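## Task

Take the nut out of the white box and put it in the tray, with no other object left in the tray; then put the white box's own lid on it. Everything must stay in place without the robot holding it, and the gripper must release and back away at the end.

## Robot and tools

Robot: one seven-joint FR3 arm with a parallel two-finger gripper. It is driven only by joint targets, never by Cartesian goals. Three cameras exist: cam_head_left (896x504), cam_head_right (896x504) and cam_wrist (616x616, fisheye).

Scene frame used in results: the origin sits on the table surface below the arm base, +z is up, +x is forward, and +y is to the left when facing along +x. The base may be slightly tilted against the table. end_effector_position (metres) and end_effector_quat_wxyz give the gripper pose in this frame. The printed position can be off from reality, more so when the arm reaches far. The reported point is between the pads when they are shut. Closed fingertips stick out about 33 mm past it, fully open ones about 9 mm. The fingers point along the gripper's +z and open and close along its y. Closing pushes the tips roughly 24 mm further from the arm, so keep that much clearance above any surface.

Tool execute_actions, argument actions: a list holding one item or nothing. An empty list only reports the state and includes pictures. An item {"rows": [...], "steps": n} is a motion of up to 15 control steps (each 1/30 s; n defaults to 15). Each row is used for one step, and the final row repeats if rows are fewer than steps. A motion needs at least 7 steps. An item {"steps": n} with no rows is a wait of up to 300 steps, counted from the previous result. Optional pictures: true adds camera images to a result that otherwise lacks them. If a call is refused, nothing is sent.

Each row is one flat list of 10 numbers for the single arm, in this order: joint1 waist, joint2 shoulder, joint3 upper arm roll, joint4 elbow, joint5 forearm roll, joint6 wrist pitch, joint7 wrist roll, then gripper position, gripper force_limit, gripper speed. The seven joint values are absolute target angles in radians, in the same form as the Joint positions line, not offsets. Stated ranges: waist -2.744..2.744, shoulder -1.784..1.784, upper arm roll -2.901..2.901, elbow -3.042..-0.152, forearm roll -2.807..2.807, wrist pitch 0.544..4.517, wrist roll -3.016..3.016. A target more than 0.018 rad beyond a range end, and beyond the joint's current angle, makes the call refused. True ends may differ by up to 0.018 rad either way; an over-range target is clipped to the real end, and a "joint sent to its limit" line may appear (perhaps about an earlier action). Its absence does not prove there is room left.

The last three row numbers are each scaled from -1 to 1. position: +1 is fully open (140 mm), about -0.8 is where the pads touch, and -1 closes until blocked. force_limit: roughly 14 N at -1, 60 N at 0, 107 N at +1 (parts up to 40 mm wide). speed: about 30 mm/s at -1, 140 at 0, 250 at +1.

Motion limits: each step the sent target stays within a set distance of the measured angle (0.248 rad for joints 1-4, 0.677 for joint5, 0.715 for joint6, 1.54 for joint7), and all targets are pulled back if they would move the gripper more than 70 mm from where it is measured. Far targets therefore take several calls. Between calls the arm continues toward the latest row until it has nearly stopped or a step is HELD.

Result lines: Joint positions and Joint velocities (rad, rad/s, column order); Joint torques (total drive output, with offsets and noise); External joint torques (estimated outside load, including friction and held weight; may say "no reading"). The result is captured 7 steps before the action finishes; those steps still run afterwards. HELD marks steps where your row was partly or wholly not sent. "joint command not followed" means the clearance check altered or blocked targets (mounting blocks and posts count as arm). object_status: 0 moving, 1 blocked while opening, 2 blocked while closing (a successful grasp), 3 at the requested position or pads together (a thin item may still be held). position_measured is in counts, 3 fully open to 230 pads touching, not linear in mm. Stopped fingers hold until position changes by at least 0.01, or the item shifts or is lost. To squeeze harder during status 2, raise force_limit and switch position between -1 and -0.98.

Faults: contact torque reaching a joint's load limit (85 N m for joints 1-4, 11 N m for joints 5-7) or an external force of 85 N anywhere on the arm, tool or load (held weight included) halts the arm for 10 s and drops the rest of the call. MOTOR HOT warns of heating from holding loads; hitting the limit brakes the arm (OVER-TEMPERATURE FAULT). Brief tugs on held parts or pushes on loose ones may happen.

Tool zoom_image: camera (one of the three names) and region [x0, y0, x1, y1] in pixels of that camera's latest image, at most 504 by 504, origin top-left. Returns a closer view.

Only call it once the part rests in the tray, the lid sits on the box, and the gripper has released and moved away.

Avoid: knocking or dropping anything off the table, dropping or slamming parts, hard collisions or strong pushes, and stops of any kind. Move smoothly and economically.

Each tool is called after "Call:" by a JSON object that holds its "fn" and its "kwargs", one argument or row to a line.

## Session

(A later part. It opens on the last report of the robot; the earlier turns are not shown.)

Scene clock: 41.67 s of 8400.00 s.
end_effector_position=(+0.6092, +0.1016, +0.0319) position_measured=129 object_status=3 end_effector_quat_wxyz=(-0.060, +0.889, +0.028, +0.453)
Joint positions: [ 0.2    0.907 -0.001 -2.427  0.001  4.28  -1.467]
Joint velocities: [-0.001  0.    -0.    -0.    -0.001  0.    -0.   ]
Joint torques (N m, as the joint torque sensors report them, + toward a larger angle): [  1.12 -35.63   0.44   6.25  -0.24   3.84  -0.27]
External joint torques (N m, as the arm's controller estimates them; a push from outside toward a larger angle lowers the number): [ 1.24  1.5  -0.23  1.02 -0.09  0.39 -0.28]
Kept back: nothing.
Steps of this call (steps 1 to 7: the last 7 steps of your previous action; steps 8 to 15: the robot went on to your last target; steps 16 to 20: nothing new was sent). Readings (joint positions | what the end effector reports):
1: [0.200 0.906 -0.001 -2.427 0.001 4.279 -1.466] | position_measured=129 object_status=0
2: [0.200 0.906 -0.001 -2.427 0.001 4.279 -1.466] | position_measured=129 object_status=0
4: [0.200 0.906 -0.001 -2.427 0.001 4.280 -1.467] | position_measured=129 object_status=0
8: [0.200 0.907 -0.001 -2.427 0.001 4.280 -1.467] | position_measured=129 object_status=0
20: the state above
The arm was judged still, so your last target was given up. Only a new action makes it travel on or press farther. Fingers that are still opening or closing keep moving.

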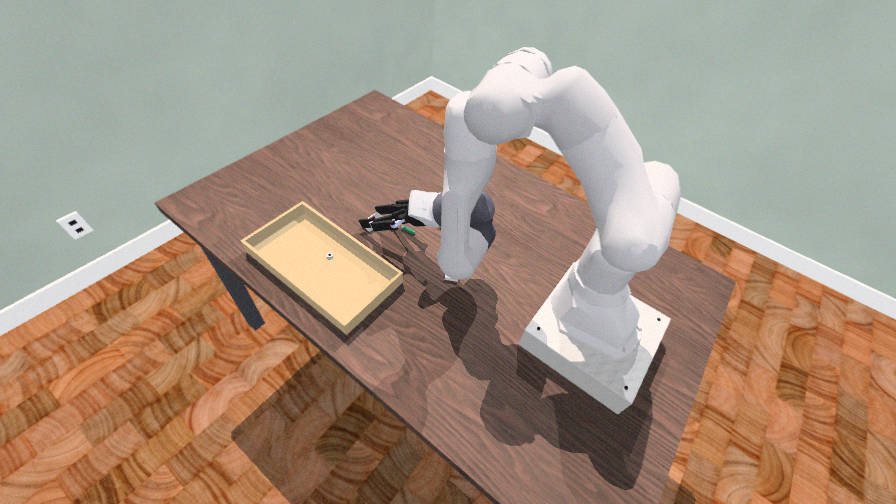

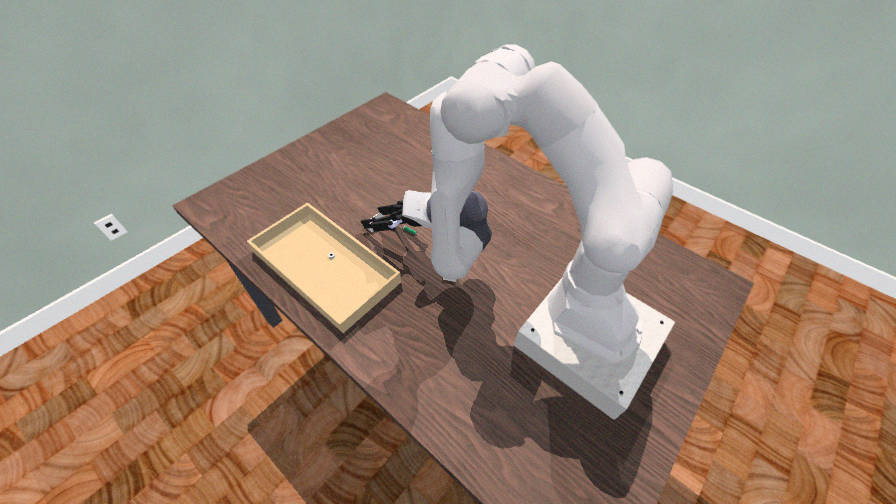

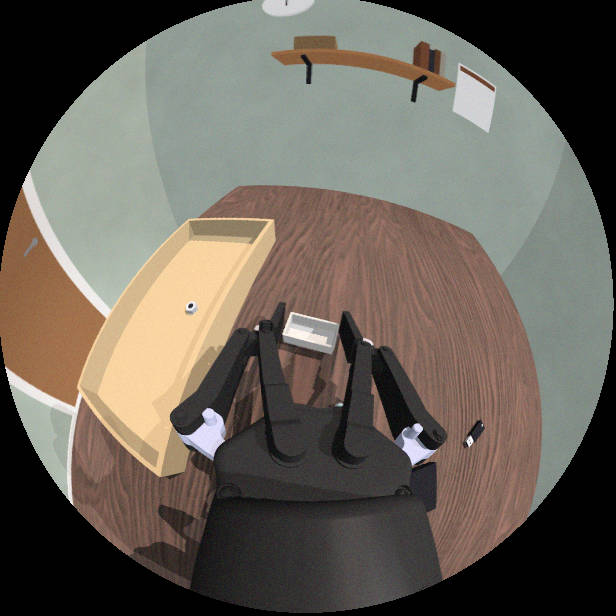

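Call:
{"fn": "execute_actions", "kwargs": {
  "actions": [
    {"rows":[[0.2,0.82,0,-2.475,0,4.245,-1.47,0.2,-0.5,0],[0.2,0.7,0,-2.52,0,4.15,-1.47,0.2,-0.5,0],[0.2,0.5,0,-2.6,0,3.85,-1.47,0.2,-0.5,0],[0.22,0.3,0,-2.7,0,3.55,-1.2,0.2,-0.5,0],[0.25,0.1,0,-2.8,0,3.25,-0.8,0.2,-0.5,0],[0.28,-0.1,0,-2.88,0,2.95,-0.4,0.2,-0.5,0],[0.3,-0.174,0,-2.916,0,2.742,0,-0.1,-0.5,0]],"steps":15}
  ]
}}

Call:
{"fn": "execute_actions", "kwargs": {
  "actions": [
    {"steps":45}
  ],
  "pictures": true
}}

Scene clock: 42.60 s of 8400.00 s.
end_effector_position=(+0.5648, +0.1068, +0.0520) position_measured=109 object_status=0 end_effector_quat_wxyz=(-0.077, +0.931, -0.028, +0.355)
Joint positions: [ 0.223  0.624 -0.002 -2.62   0.001  3.987 -1.322]
Joint velocities: [ 0.215 -0.683  0.01  -0.66  -0.    -1.066  1.217]
Joint torques (N m, as the joint torque sensors report them, + toward a larger angle): [  1.23 -30.24   0.33   6.77   0.01   3.06   0.41]
External joint torques (N m, as the arm's controller estimates them; a push from outside toward a larger angle lowers the number): [ 2.48 -0.32  0.4  -2.67  0.07 -0.52  0.42]
Steps of this call (steps 1 to 20: nothing new was sent; steps 21 to 28: the first 8 steps of this action). Readings (joint positions | what the end effector reports):
21: [0.200 0.894 -0.001 -2.439 0.001 4.273 -1.467] | position_measured=129 object_status=0
22: [0.200 0.856 -0.001 -2.467 0.001 4.252 -1.467] | position_measured=123 object_status=0
24: [0.201 0.733 -0.001 -2.533 0.001 4.140 -1.457] | position_measured=108 object_status=0
28: the state above

Scene clock: 44.10 s of 8400.00 s.
end_effector_position=(+0.3301, +0.0893, +0.0946) position_measured=141 object_status=3 end_effector_quat_wxyz=(-0.001, +0.805, -0.594, +0.003)
Joint positions: [ 0.297 -0.172 -0.001 -2.914  0.001  2.747 -0.036]
Joint velocities: [-0.001  0.001 -0.     0.001  0.001 -0.012  0.11 ]
Joint torques (N m, as the joint torque sensors report them, + toward a larger angle): [  1.87 -18.1    0.18  14.53   0.23   2.24   0.14]
External joint torques (N m, as the arm's controller estimates them; a push from outside toward a larger angle lowers the number): [ 1.98 -0.2   0.45 -1.71 -0.09 -0.28  0.14]
Kept back: nothing.
Steps of this call (steps 1 to 7: the last 7 steps of your previous action; steps 8 to 45: the robot went on to your last target). Readings (joint positions | what the end effector reports):
1: [0.230 0.601 -0.002 -2.642 0.001 3.950 -1.282] | position_measured=117 object_status=0
2: [0.236 0.579 -0.002 -2.664 0.001 3.914 -1.244] | position_measured=124 object_status=0
4: [0.246 0.535 -0.001 -2.706 0.001 3.843 -1.172] | position_measured=139 object_status=0
8: [0.262 0.430 -0.001 -2.771 0.001 3.697 -1.027] | position_measured=141 object_status=0
45: the state above

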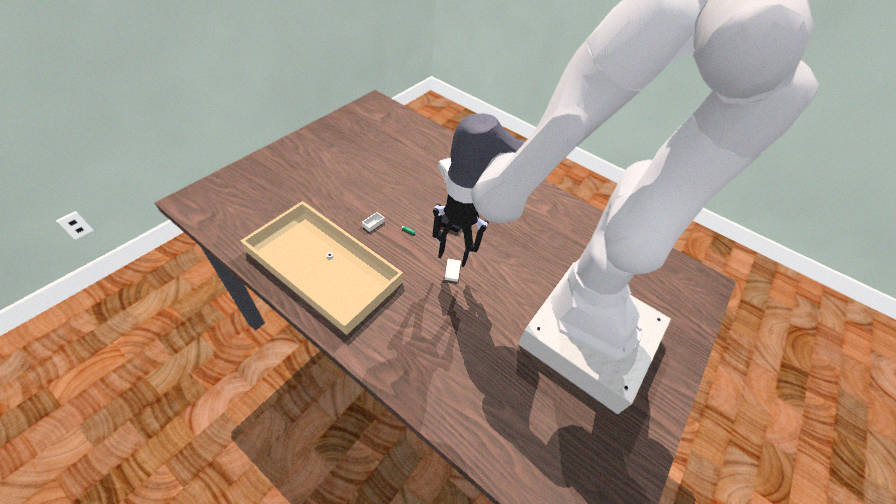

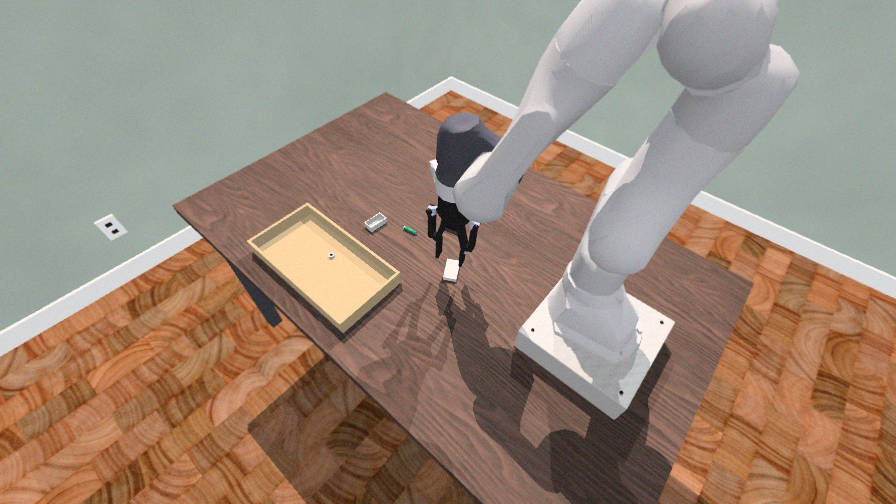

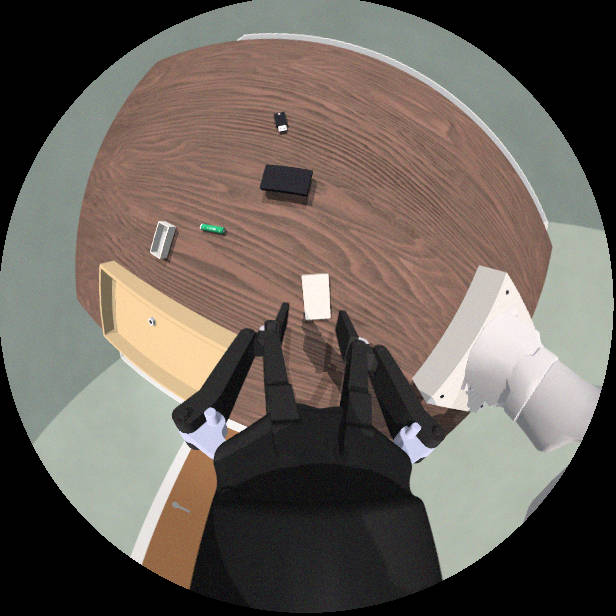

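Call:
{"fn": "execute_actions", "kwargs": {
  "actions": [
    {"rows":[[0.285,-0.1,0,-2.91,0,2.81,-0.03,-0.1,-0.5,0],[0.285,-0.03,0,-2.905,0,2.875,-0.03,-0.1,-0.5,0],[0.285,0.03,0,-2.901,0,2.931,-0.03,-0.1,-0.5,0],[0.285,0.065,0,-2.899,0,2.964,-0.03,-0.1,-0.5,0],[0.285,0.085,0,-2.899,0,2.984,-0.03,-0.1,-0.5,0]],"steps":15}
  ]
}}

Call:
{"fn": "execute_actions", "kwargs": {
  "actions": [
    {"rows":[[0.285,0.085,0,-2.899,0,2.984,-0.03,-0.1,-0.5,0],[0.285,0.085,0,-2.899,0,2.984,-0.03,-0.1,-0.5,0],[0.285,0.085,0,-2.899,0,2.984,-0.03,-0.1,-0.5,0],[0.285,0.085,0,-2.899,0,2.984,-0.03,-1,-0.7,-0.3]],"steps":15}
  ]
}}

Call:
{"fn": "execute_actions", "kwargs": {
  "actions": [
    {"steps":15}
  ],
  "pictures": true
}}

Scene clock: 54.73 s of 8400.00 s.
end_effector_position=(+0.3195, +0.0845, +0.0412) position_measured=141 object_status=3 end_effector_quat_wxyz=(+0.015, +0.798, -0.602, -0.010)
Joint positions: [ 0.29   0.038  0.002 -2.897  0.001  2.898 -0.021]
Joint velocities: [-0.001  0.    -0.001  0.     0.001  0.     0.   ]
Joint torques (N m, as the joint torque sensors report them, + toward a larger angle): [ -0.1  -20.26  -1.5   11.12   0.32   2.17  -0.07]
External joint torques (N m, as the arm's controller estimates them; a push from outside toward a larger angle lowers the number): [ 0.02  1.28 -1.42 -1.44  0.14 -0.24 -0.07]
FORCE FAULT: contact force on the arm reached its limit, and the arm stopped for 10 seconds. The contact can be on any part of the arm, not only on its tool. The arm's remaining commands of this call were not run. The arm holds still and accepts commands again. Move the arm away from the contact; if what it grips holds it there, let go first. Pushing or pulling that hard again can fault the arm again.
Kept back: nothing.
The stop began at step 19 of this call (marked STOPPED below). From that step on the arm followed nothing that you had sent. 8 steps, steps kept back included, did not run and will not run. Nothing is kept back now, and the robot has no last target.
Steps of this call (steps 1 to 11: the robot went on to your last target; steps 12 to 18: the first 7 steps of this action; steps 19 to 319: the stop). Readings (joint positions | what the end effector reports):
12: [0.296 -0.162 0.000 -2.912 0.001 2.755 -0.014] | position_measured=141 object_status=3
13: [0.293 -0.132 0.000 -2.907 0.001 2.776 -0.015] | position_measured=141 object_status=3
15: [0.290 -0.040 0.000 -2.900 0.001 2.831 -0.018] | position_measured=141 object_status=3
19: [0.290 0.036 0.002 -2.894 0.001 2.900 -0.021] | position_measured=141 object_status=3 STOPPED
319: the state above

Scene clock: 54.77 s of 8400.00 s.
end_effector_position=(+0.3195, +0.0845, +0.0412) position_measured=141 object_status=3 end_effector_quat_wxyz=(+0.015, +0.798, -0.602, -0.010)
Joint positions: [ 0.29   0.038  0.002 -2.897  0.001  2.898 -0.021]
Joint velocities: [ 0.001  0.001  0.    -0.001  0.    -0.001  0.001]
Joint torques (N m, as the joint torque sensors report them, + toward a larger angle): [ -0.1  -20.51  -0.83  10.07   0.24   2.16  -0.02]
External joint torques (N m, as the arm's controller estimates them; a push from outside toward a larger angle lowers the number): [-0.11  1.03 -0.88 -2.42  0.08 -0.24 -0.02]
Kept back: nothing.
A stop began in an earlier call of the same reply, so what this call sent did not run. Send another action.
Steps of this call (step 1: nothing new was sent). Readings (joint positions | what the end effector reports):
1: the state above

Scene clock: 54.80 s of 8400.00 s.
end_effector_position=(+0.3195, +0.0845, +0.0412) position_measured=141 object_status=3 end_effector_quat_wxyz=(+0.015, +0.798, -0.602, -0.010)
Joint positions: [ 0.29   0.038  0.002 -2.897  0.001  2.898 -0.021]
Joint velocities: [ 0.001  0.001 -0.001 -0.    -0.     0.    -0.001]
Joint torques (N m, as the joint torque sensors report them, + toward a larger angle): [  0.16 -20.44  -0.93   9.96   0.22   2.09  -0.05]
External joint torques (N m, as the arm's controller estimates them; a push from outside toward a larger angle lowers the number): [ 0.27  1.13 -0.86 -2.59  0.04 -0.32 -0.05]
Kept back: nothing.
A stop began in an earlier call of the same reply, so what this call sent did not run. Send another action.
Steps of this call (step 1: nothing new was sent). Readings (joint positions | what the end effector reports):
1: the state above

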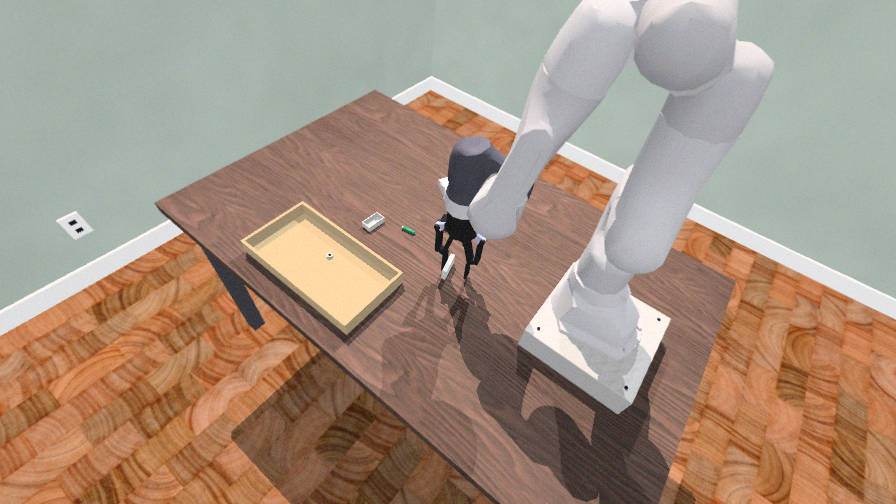

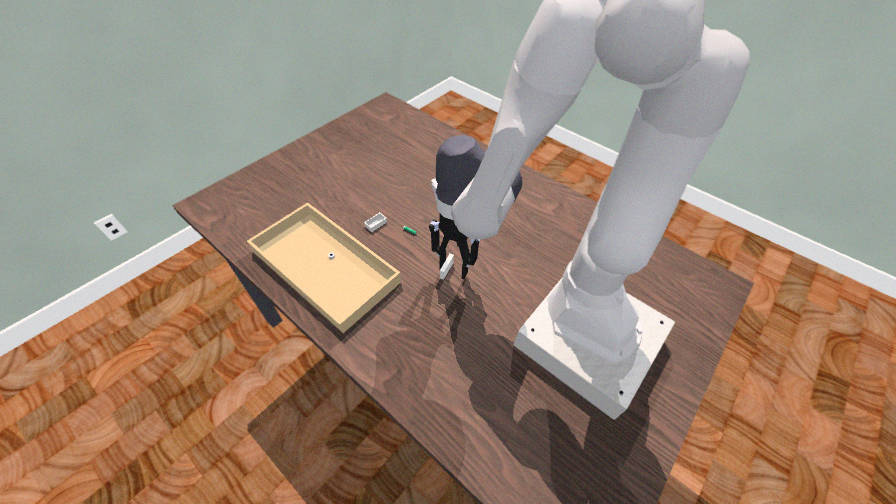

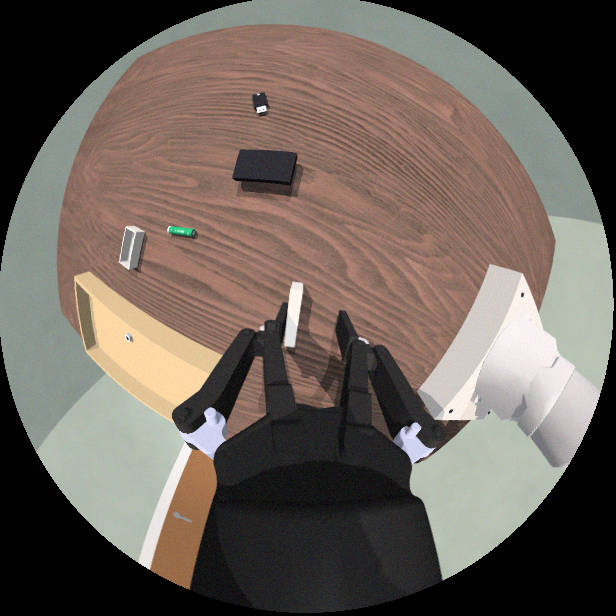

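Call:
{"fn": "execute_actions", "kwargs": {
  "actions": [
    {"rows":[[0.29,0.02,0,-2.9,0,2.91,-0.02,-0.1,-0.5,0],[0.29,0.0,0,-2.91,0,2.91,-0.02,-0.1,-0.5,0],[0.29,-0.02,0,-2.924,0,2.904,-0.02,-0.1,-0.5,0]],"steps":15}
  ]
}}

Call:
{"fn": "execute_actions", "kwargs": {
  "actions": [
    {"steps":10}
  ],
  "pictures": true
}}

Call:
{"fn": "zoom_image", "kwargs": {
  "camera": "cam_head_left",
  "region": [410, 225, 500, 300]
}}

Scene clock: 55.93 s of 8400.00 s.
end_effector_position=(+0.3246, +0.0856, +0.0538) position_measured=141 object_status=3 end_effector_quat_wxyz=(+0.001, +0.798, -0.602, +0.001)
Joint positions: [ 0.29  -0.016  0.001 -2.919  0.001  2.902 -0.021]
Joint velocities: [-0.    -0.042 -0.    -0.029  0.     0.     0.003]
Joint torques (N m, as the joint torque sensors report them, + toward a larger angle): [  1.48 -19.42  -1.66  10.82   0.11   3.     0.  ]
External joint torques (N m, as the arm's controller estimates them; a push from outside toward a larger angle lowers the number): [ 1.57  0.16 -1.56 -2.14 -0.1   0.58  0.  ]
Steps of this call (steps 1 to 26: nothing new was sent; steps 27 to 34: the first 8 steps of this action). Readings (joint positions | what the end effector reports):
27: [0.290 0.035 0.002 -2.898 0.001 2.899 -0.021] | position_measured=141 object_status=3
28: [0.290 0.028 0.001 -2.901 0.001 2.900 -0.021] | position_measured=141 object_status=3
30: [0.290 0.003 0.001 -2.912 0.001 2.901 -0.021] | position_measured=141 object_status=3
34: the state above

Scene clock: 56.27 s of 8400.00 s.
end_effector_position=(+0.3238, +0.0854, +0.0539) position_measured=141 object_status=3 end_effector_quat_wxyz=(+0.001, +0.798, -0.602, +0.001)
Joint positions: [ 0.29  -0.018  0.001 -2.922  0.001  2.902 -0.021]
Joint velocities: [ 0.     0.    -0.001 -0.     0.001  0.     0.   ]
Joint torques (N m, as the joint torque sensors report them, + toward a larger angle): [  0.73 -20.76  -0.69  10.75   0.09   2.84  -0.03]
External joint torques (N m, as the arm's controller estimates them; a push from outside toward a larger angle lowers the number): [ 0.8  -0.47 -0.61 -2.45 -0.1   0.35 -0.03]
Kept back: nothing.
Steps of this call (steps 1 to 7: the last 7 steps of your previous action; steps 8 to 10: the robot went on to your last target). Readings (joint positions | what the end effector reports):
1: [0.290 -0.017 0.001 -2.920 0.001 2.902 -0.021] | position_measured=141 object_status=3
2: [0.290 -0.018 0.001 -2.921 0.001 2.902 -0.021] | position_measured=141 object_status=3
4: [0.290 -0.018 0.001 -2.921 0.001 2.902 -0.021] | position_measured=141 object_status=3
8: [0.290 -0.018 0.001 -2.922 0.001 2.902 -0.021] | position_measured=141 object_status=3
10: the state above

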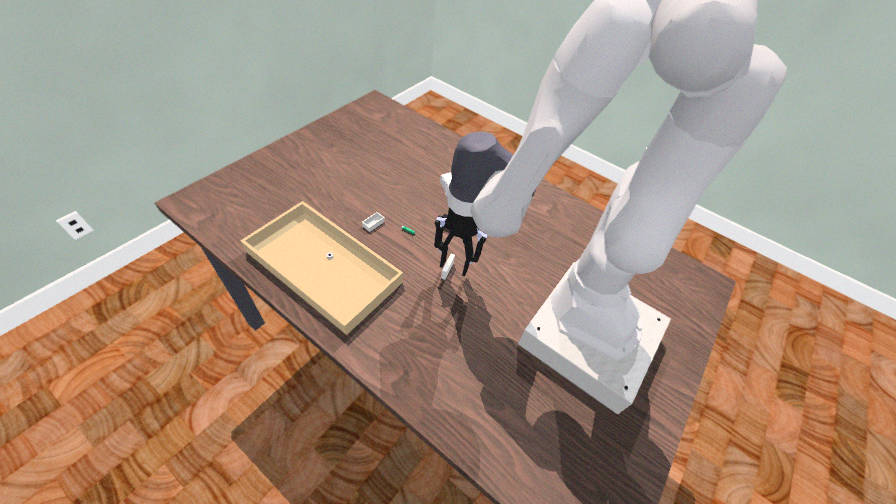

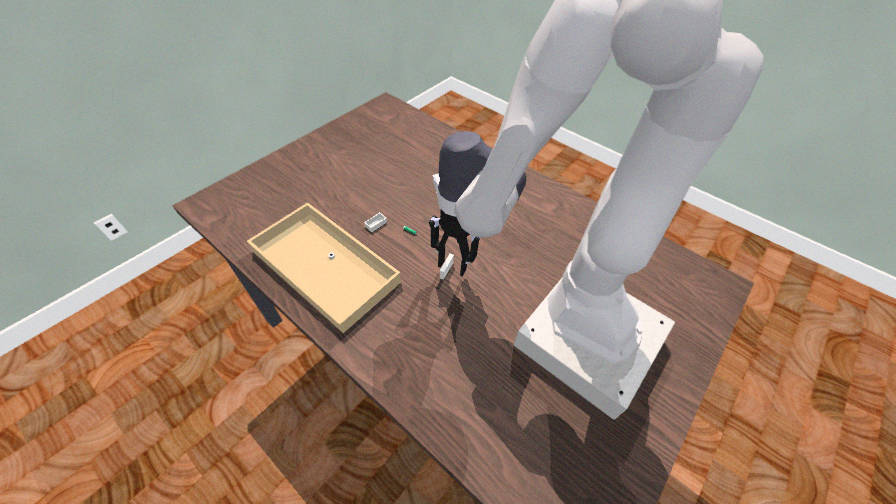

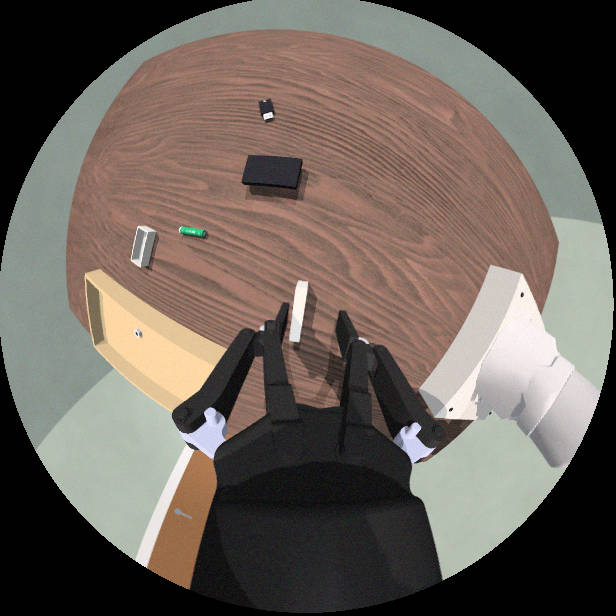

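Region (410, 225, 500, 300) of cam_head_left's 896x504 image, scaled by 5.600, with more detail than that image has.

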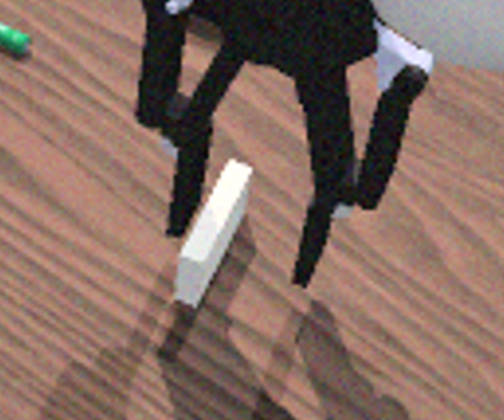

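Call:
{"fn": "execute_actions", "kwargs": {
  "actions": [
    {"rows":[[0.29,-0.025,0,-2.932,0,2.907,-0.02,-0.1,-0.5,0],[0.29,-0.032,0,-2.942,0,2.91,-0.02,-0.1,-0.5,0],[0.29,-0.04,0,-2.952,0,2.912,-0.02,-0.1,-0.5,0],[0.29,-0.047,0,-2.962,0,2.915,-0.02,-0.1,-0.5,0],[0.29,-0.054,0,-2.972,0,2.918,-0.02,-0.1,-0.5,0],[0.29,-0.061,0,-2.982,0,2.921,-0.02,-0.1,-0.5,0],[0.29,-0.068,0,-2.991,0,2.923,-0.02,-0.1,-0.5,0],[0.29,-0.074,0,-2.999,0,2.925,-0.02,-0.1,-0.5,0]],"steps":15}
  ]
}}

Call:
{"fn": "execute_actions", "kwargs": {
  "actions": [
    {"steps":15}
  ],
  "pictures": true
}}

Scene clock: 57.00 s of 8400.00 s.
end_effector_position=(+0.3049, +0.0804, +0.0537) position_measured=141 object_status=3 end_effector_quat_wxyz=(+0.003, +0.798, -0.602, -0.000)
Joint positions: [ 0.29  -0.058  0.001 -2.977  0.001  2.913 -0.021]
Joint velocities: [ 0.001 -0.19   0.001 -0.264  0.     0.05  -0.001]
Joint torques (N m, as the joint torque sensors report them, + toward a larger angle): [  1.41 -17.93  -0.83  12.55   0.02   3.03   0.04]
External joint torques (N m, as the arm's controller estimates them; a push from outside toward a larger angle lowers the number): [ 1.43 -0.24 -0.74 -1.64 -0.17  0.43  0.04]
Steps of this call (steps 1 to 14: the robot went on to your last target; steps 15 to 22: the first 8 steps of this action). Readings (joint positions | what the end effector reports):
15: [0.290 -0.019 0.001 -2.923 0.001 2.902 -0.021] | position_measured=141 object_status=3
16: [0.290 -0.022 0.001 -2.927 0.001 2.903 -0.021] | position_measured=141 object_status=3
18: [0.290 -0.033 0.001 -2.941 0.001 2.906 -0.021] | position_measured=141 object_status=3
22: the state above

Scene clock: 57.50 s of 8400.00 s.
end_effector_position=(+0.2997, +0.0790, +0.0540) position_measured=141 object_status=3 end_effector_quat_wxyz=(+0.002, +0.798, -0.602, +0.001)
Joint positions: [ 0.29  -0.072  0.001 -2.997  0.001  2.922 -0.021]
Joint velocities: [ 0.     0.001 -0.001  0.001 -0.     0.002 -0.001]
Joint torques (N m, as the joint torque sensors report them, + toward a larger angle): [  1.43 -18.81  -0.37  10.43   0.07   2.98  -0.03]
External joint torques (N m, as the arm's controller estimates them; a push from outside toward a larger angle lowers the number): [ 1.48 -0.75 -0.24 -2.44 -0.11  0.47 -0.03]
Kept back: nothing.
Steps of this call (steps 1 to 7: the last 7 steps of your previous action; steps 8 to 15: the robot went on to your last target). Readings (joint positions | what the end effector reports):
1: [0.290 -0.063 0.001 -2.985 0.001 2.915 -0.021] | position_measured=141 object_status=3
2: [0.290 -0.066 0.001 -2.989 0.001 2.916 -0.021] | position_measured=141 object_status=3
4: [0.290 -0.070 0.001 -2.994 0.001 2.918 -0.021] | position_measured=141 object_status=3
8: [0.290 -0.072 0.001 -2.997 0.001 2.920 -0.021] | position_measured=141 object_status=3
15: the state above

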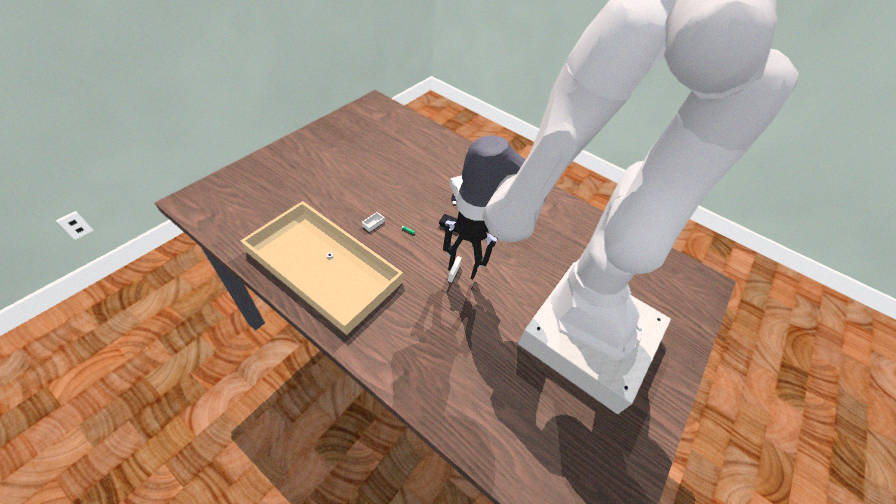

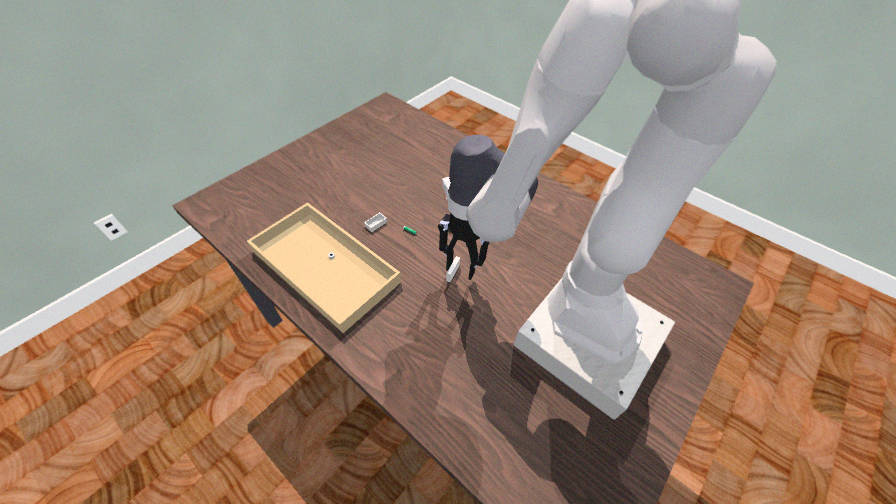

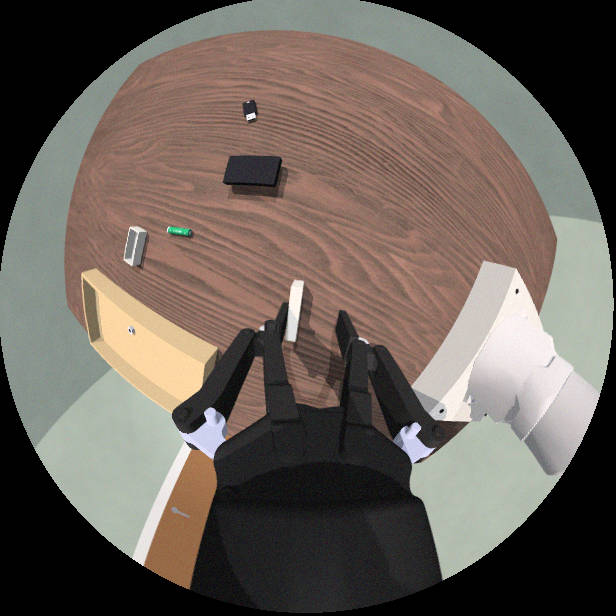

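Call:
{"fn": "execute_actions", "kwargs": {
  "actions": [
    {"rows":[[0.29,-0.07,0,-2.97,0,2.9,-0.02,-0.1,-0.5,0],[0.29,-0.1,0,-2.96,0,2.86,-0.02,-0.1,-0.5,0],[0.29,-0.14,0,-2.955,0,2.815,-0.02,-0.1,-0.5,0],[0.29,-0.18,0,-2.95,0,2.77,-0.02,-0.1,-0.5,0],[0.29,-0.217,0,-2.94,0,2.723,-0.02,-0.1,-0.5,0],[0.29,-0.217,0,-2.94,0,2.723,-0.02,-0.1,-0.5,0],[0.29,-0.217,0,-2.94,0,2.723,-0.02,-0.1,-0.5,0],[0.29,-0.217,0,-2.94,0,2.723,-0.02,-0.1,-0.5,0],[0.29,-0.217,0,-2.94,0,2.723,-1.47,0.1,-0.5,0]],"steps":15}
  ]
}}

Call:
{"fn": "execute_actions", "kwargs": {
  "actions": [
    {"steps":25}
  ],
  "pictures": true
}}

Call:
{"fn": "zoom_image", "kwargs": {
  "camera": "cam_wrist",
  "region": [250, 250, 380, 350]
}}

Scene clock: 58.60 s of 8400.00 s.
end_effector_position=(+0.3364, +0.0888, +0.0999) position_measured=141 object_status=3 end_effector_quat_wxyz=(-0.020, +0.798, -0.602, +0.018)
Joint positions: [ 0.29  -0.201  0.001 -2.943  0.001  2.795 -0.021]
Joint velocities: [-0.001 -0.295 -0.002  0.107  0.001 -0.379 -0.002]
Joint torques (N m, as the joint torque sensors report them, + toward a larger angle): [  0.83 -12.9   -1.41  10.84   0.38   1.16  -0.13]
External joint torques (N m, as the arm's controller estimates them; a push from outside toward a larger angle lowers the number): [ 0.95 -2.35 -1.08 -0.36  0.05 -0.47 -0.13]
Steps of this call (steps 1 to 15: the robot went on to your last target; steps 16 to 25: nothing new was sent; steps 26 to 33: the first 8 steps of this action). Readings (joint positions | what the end effector reports):
26: [0.290 -0.072 0.001 -2.993 0.001 2.919 -0.021] | position_measured=141 object_status=3
27: [0.290 -0.075 0.001 -2.986 0.001 2.909 -0.021] | position_measured=141 object_status=3
29: [0.290 -0.112 0.001 -2.972 0.001 2.872 -0.021] | position_measured=141 object_status=3
33: the state above

Scene clock: 59.43 s of 8400.00 s.
end_effector_position=(+0.3214, +0.0848, +0.0991) position_measured=117 object_status=3 end_effector_quat_wxyz=(+0.001, +1.000, +0.029, +0.001)
Joint positions: [ 0.29  -0.215  0.001 -2.94   0.001  2.726 -1.371]
Joint velocities: [ 0.    -0.001 -0.001  0.001 -0.    -0.003 -0.315]
Joint torques (N m, as the joint torque sensors report them, + toward a larger angle): [  0.58 -17.49  -0.88  15.59   0.31   2.2   -0.32]
External joint torques (N m, as the arm's controller estimates them; a push from outside toward a larger angle lowers the number): [ 0.65 -0.74 -0.6  -1.   -0.05 -0.35 -0.33]
Kept back: nothing.
Steps of this call (steps 1 to 7: the last 7 steps of your previous action; steps 8 to 25: the robot went on to your last target). Readings (joint positions | what the end effector reports):
1: [0.290 -0.208 0.001 -2.941 0.001 2.784 -0.140] | position_measured=141 object_status=0
2: [0.290 -0.212 0.001 -2.940 0.001 2.774 -0.278] | position_measured=136 object_status=0
4: [0.290 -0.215 0.001 -2.940 0.001 2.758 -0.512] | position_measured=121 object_status=0
8: [0.290 -0.215 0.001 -2.940 0.001 2.740 -0.851] | position_measured=117 object_status=0
25: the state above

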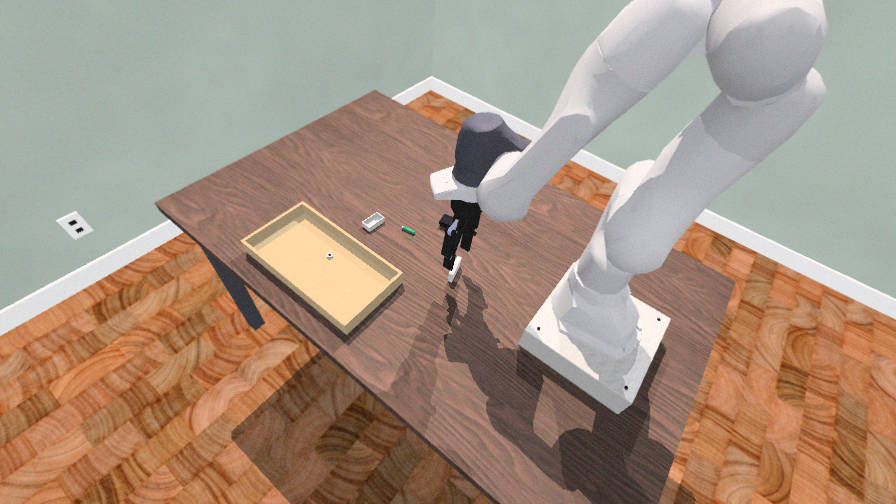

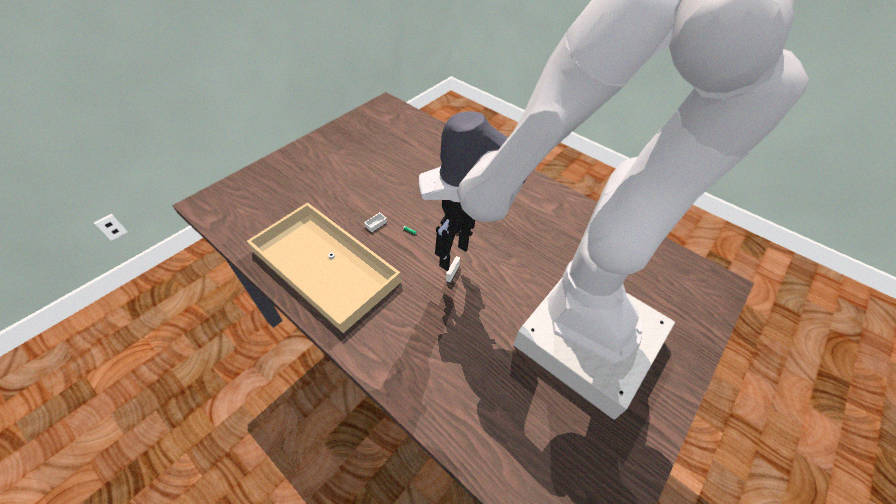

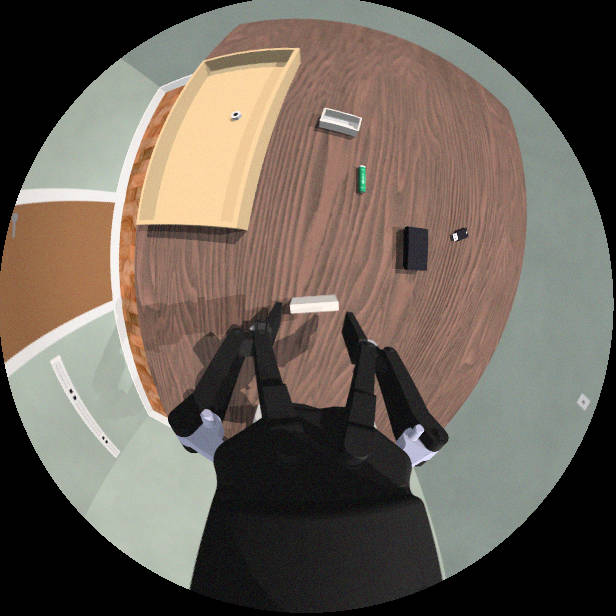

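Region (250, 250, 380, 350) of cam_wrist's 616x616 image, scaled by 3.877, with more detail than that image has; it fills the top 388 rows of this view, and the rest is white.

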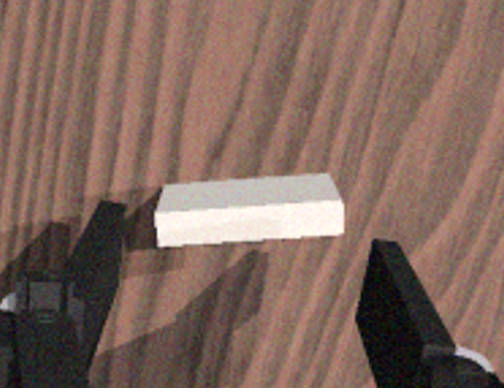

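Call:
{"fn": "execute_actions", "kwargs": {
  "actions": [
    {"rows":[[0.29,-0.19,0,-2.939,0,2.76,-1.43,0.1,-0.5,0],[0.29,-0.16,0,-2.937,0,2.79,-1.43,0.1,-0.5,0],[0.29,-0.13,0,-2.936,0,2.82,-1.43,0.1,-0.5,0],[0.29,-0.1,0,-2.934,0,2.85,-1.43,0.1,-0.5,0],[0.29,-0.07,0,-2.933,0,2.875,-1.43,0.1,-0.5,0],[0.29,-0.045,0,-2.932,0,2.9,-1.43,0.1,-0.5,0],[0.29,-0.02,0,-2.93,0,2.92,-1.43,0.1,-0.5,0],[0.29,0.0,0,-2.929,0,2.94,-1.43,0.1,-0.5,0],[0.29,0.02,0,-2.928,0,2.955,-1.43,0.1,-0.5,0],[0.29,0.035,0,-2.927,0,2.965,-1.43,0.1,-0.5,0],[0.29,0.047,0,-2.927,0,2.974,-1.43,0.1,-0.5,0]],"steps":15}
  ]
}}

Call:
{"fn": "execute_actions", "kwargs": {
  "actions": [
    {"rows":[[0.29,0.047,0,-2.927,0,2.974,-1.43,0.1,-0.5,0],[0.29,0.047,0,-2.927,0,2.974,-1.43,0.1,-0.5,0],[0.29,0.047,0,-2.927,0,2.974,-1.43,0.1,-0.5,0],[0.29,0.047,0,-2.927,0,2.974,-1.43,-1,-0.6,-0.3]],"steps":15}
  ]
}}

Call:
{"fn": "execute_actions", "kwargs": {
  "actions": [
    {"steps":15}
  ],
  "pictures": true
}}

Scene clock: 60.57 s of 8400.00 s.
end_effector_position=(+0.3112, +0.0820, +0.0581) position_measured=117 object_status=3 end_effector_quat_wxyz=(+0.005, +0.998, +0.066, -0.016)
Joint positions: [ 0.29  -0.054  0.001 -2.933  0.001  2.845 -1.445]
Joint velocities: [-0.001  0.734  0.001  0.016 -0.     0.548  0.04 ]
Joint torques (N m, as the joint torque sensors report them, + toward a larger angle): [  1.45 -23.41  -0.44  14.84   0.15   3.13   0.1 ]
External joint torques (N m, as the arm's controller estimates them; a push from outside toward a larger angle lowers the number): [ 1.49  0.83 -0.35  0.67 -0.06  0.51  0.1 ]
Steps of this call (steps 1 to 26: the robot went on to your last target; steps 27 to 34: the first 8 steps of this action). Readings (joint positions | what the end effector reports):
27: [0.290 -0.212 0.001 -2.940 0.001 2.730 -1.459] | position_measured=117 object_status=3
28: [0.290 -0.201 0.001 -2.938 0.001 2.740 -1.456] | position_measured=117 object_status=3
30: [0.290 -0.160 0.001 -2.936 0.001 2.770 -1.452] | position_measured=117 object_status=3
34: the state above

Scene clock: 61.07 s of 8400.00 s.
end_effector_position=(+0.3163, +0.0833, +0.0366) position_measured=133 object_status=0 end_effector_quat_wxyz=(+0.002, +0.998, +0.061, -0.004)
Joint positions: [ 0.29   0.045  0.001 -2.929  0.001  2.965 -1.436]
Joint velocities: [-0.001  0.002 -0.    -0.    -0.001  0.044  0.007]
Joint torques (N m, as the joint torque sensors report them, + toward a larger angle): [  0.98 -21.24  -1.05  11.99  -0.01   2.84   0.2 ]
External joint torques (N m, as the arm's controller estimates them; a push from outside toward a larger angle lowers the number): [ 1.06 -0.21 -1.01  0.3  -0.16  0.37  0.2 ]
Steps of this call (steps 1 to 7: the last 7 steps of your previous action; steps 8 to 15: the first 8 steps of this action). Readings (joint positions | what the end effector reports):
8: [0.290 0.043 0.001 -2.931 0.001 2.943 -1.438] | position_measured=117 object_status=3
9: [0.290 0.044 0.001 -2.930 0.001 2.948 -1.438] | position_measured=117 object_status=3
11: [0.290 0.045 0.001 -2.929 0.001 2.956 -1.437] | position_measured=117 object_status=0
15: the state above

Scene clock: 61.57 s of 8400.00 s.
end_effector_position=(+0.3183, +0.0838, +0.0371) position_measured=133 object_status=2 end_effector_quat_wxyz=(+0.002, +0.998, +0.060, -0.001)
Joint positions: [ 0.29   0.045  0.001 -2.929  0.001  2.971 -1.434]
Joint velocities: [ 0.001  0.001  0.001  0.001 -0.001  0.002  0.   ]
Joint torques (N m, as the joint torque sensors report them, + toward a larger angle): [  0.46 -20.32  -1.    11.36   0.09   3.     0.11]
External joint torques (N m, as the arm's controller estimates them; a push from outside toward a larger angle lowers the number): [ 0.51  0.82 -1.   -0.49 -0.06  0.48  0.11]
Kept back: nothing.
Steps of this call (steps 1 to 7: the last 7 steps of your previous action; steps 8 to 15: the robot went on to your last target). Readings (joint positions | what the end effector reports):
1: [0.290 0.045 0.001 -2.929 0.001 2.966 -1.435] | position_measured=133 object_status=0
2: [0.290 0.045 0.001 -2.929 0.001 2.967 -1.435] | position_measured=133 object_status=0
4: [0.290 0.045 0.001 -2.929 0.001 2.968 -1.435] | position_measured=133 object_status=0
8: [0.290 0.045 0.001 -2.929 0.001 2.970 -1.434] | position_measured=133 object_status=0
15: the state above
The arm was judged still, so your last target was given up. Only a new action makes it travel on or press farther. Fingers that are still opening or closing keep moving.

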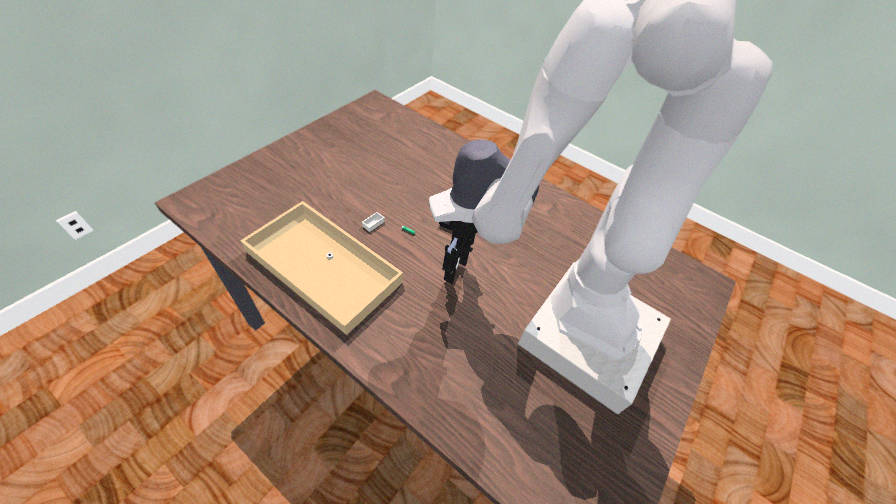

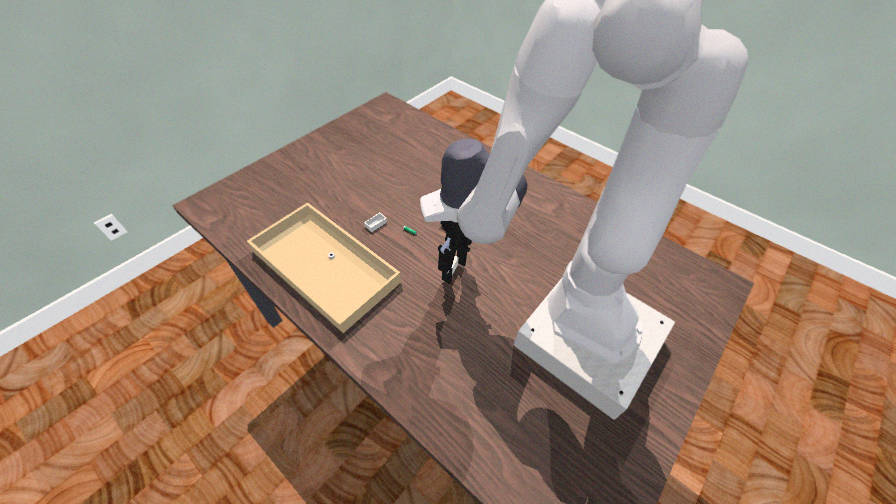

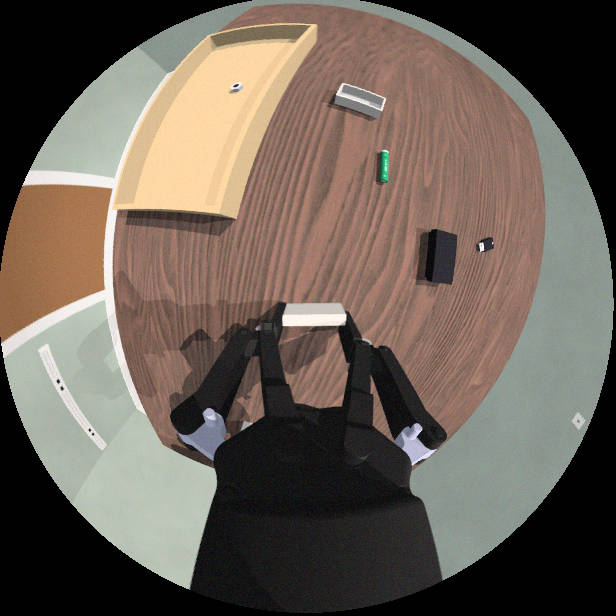

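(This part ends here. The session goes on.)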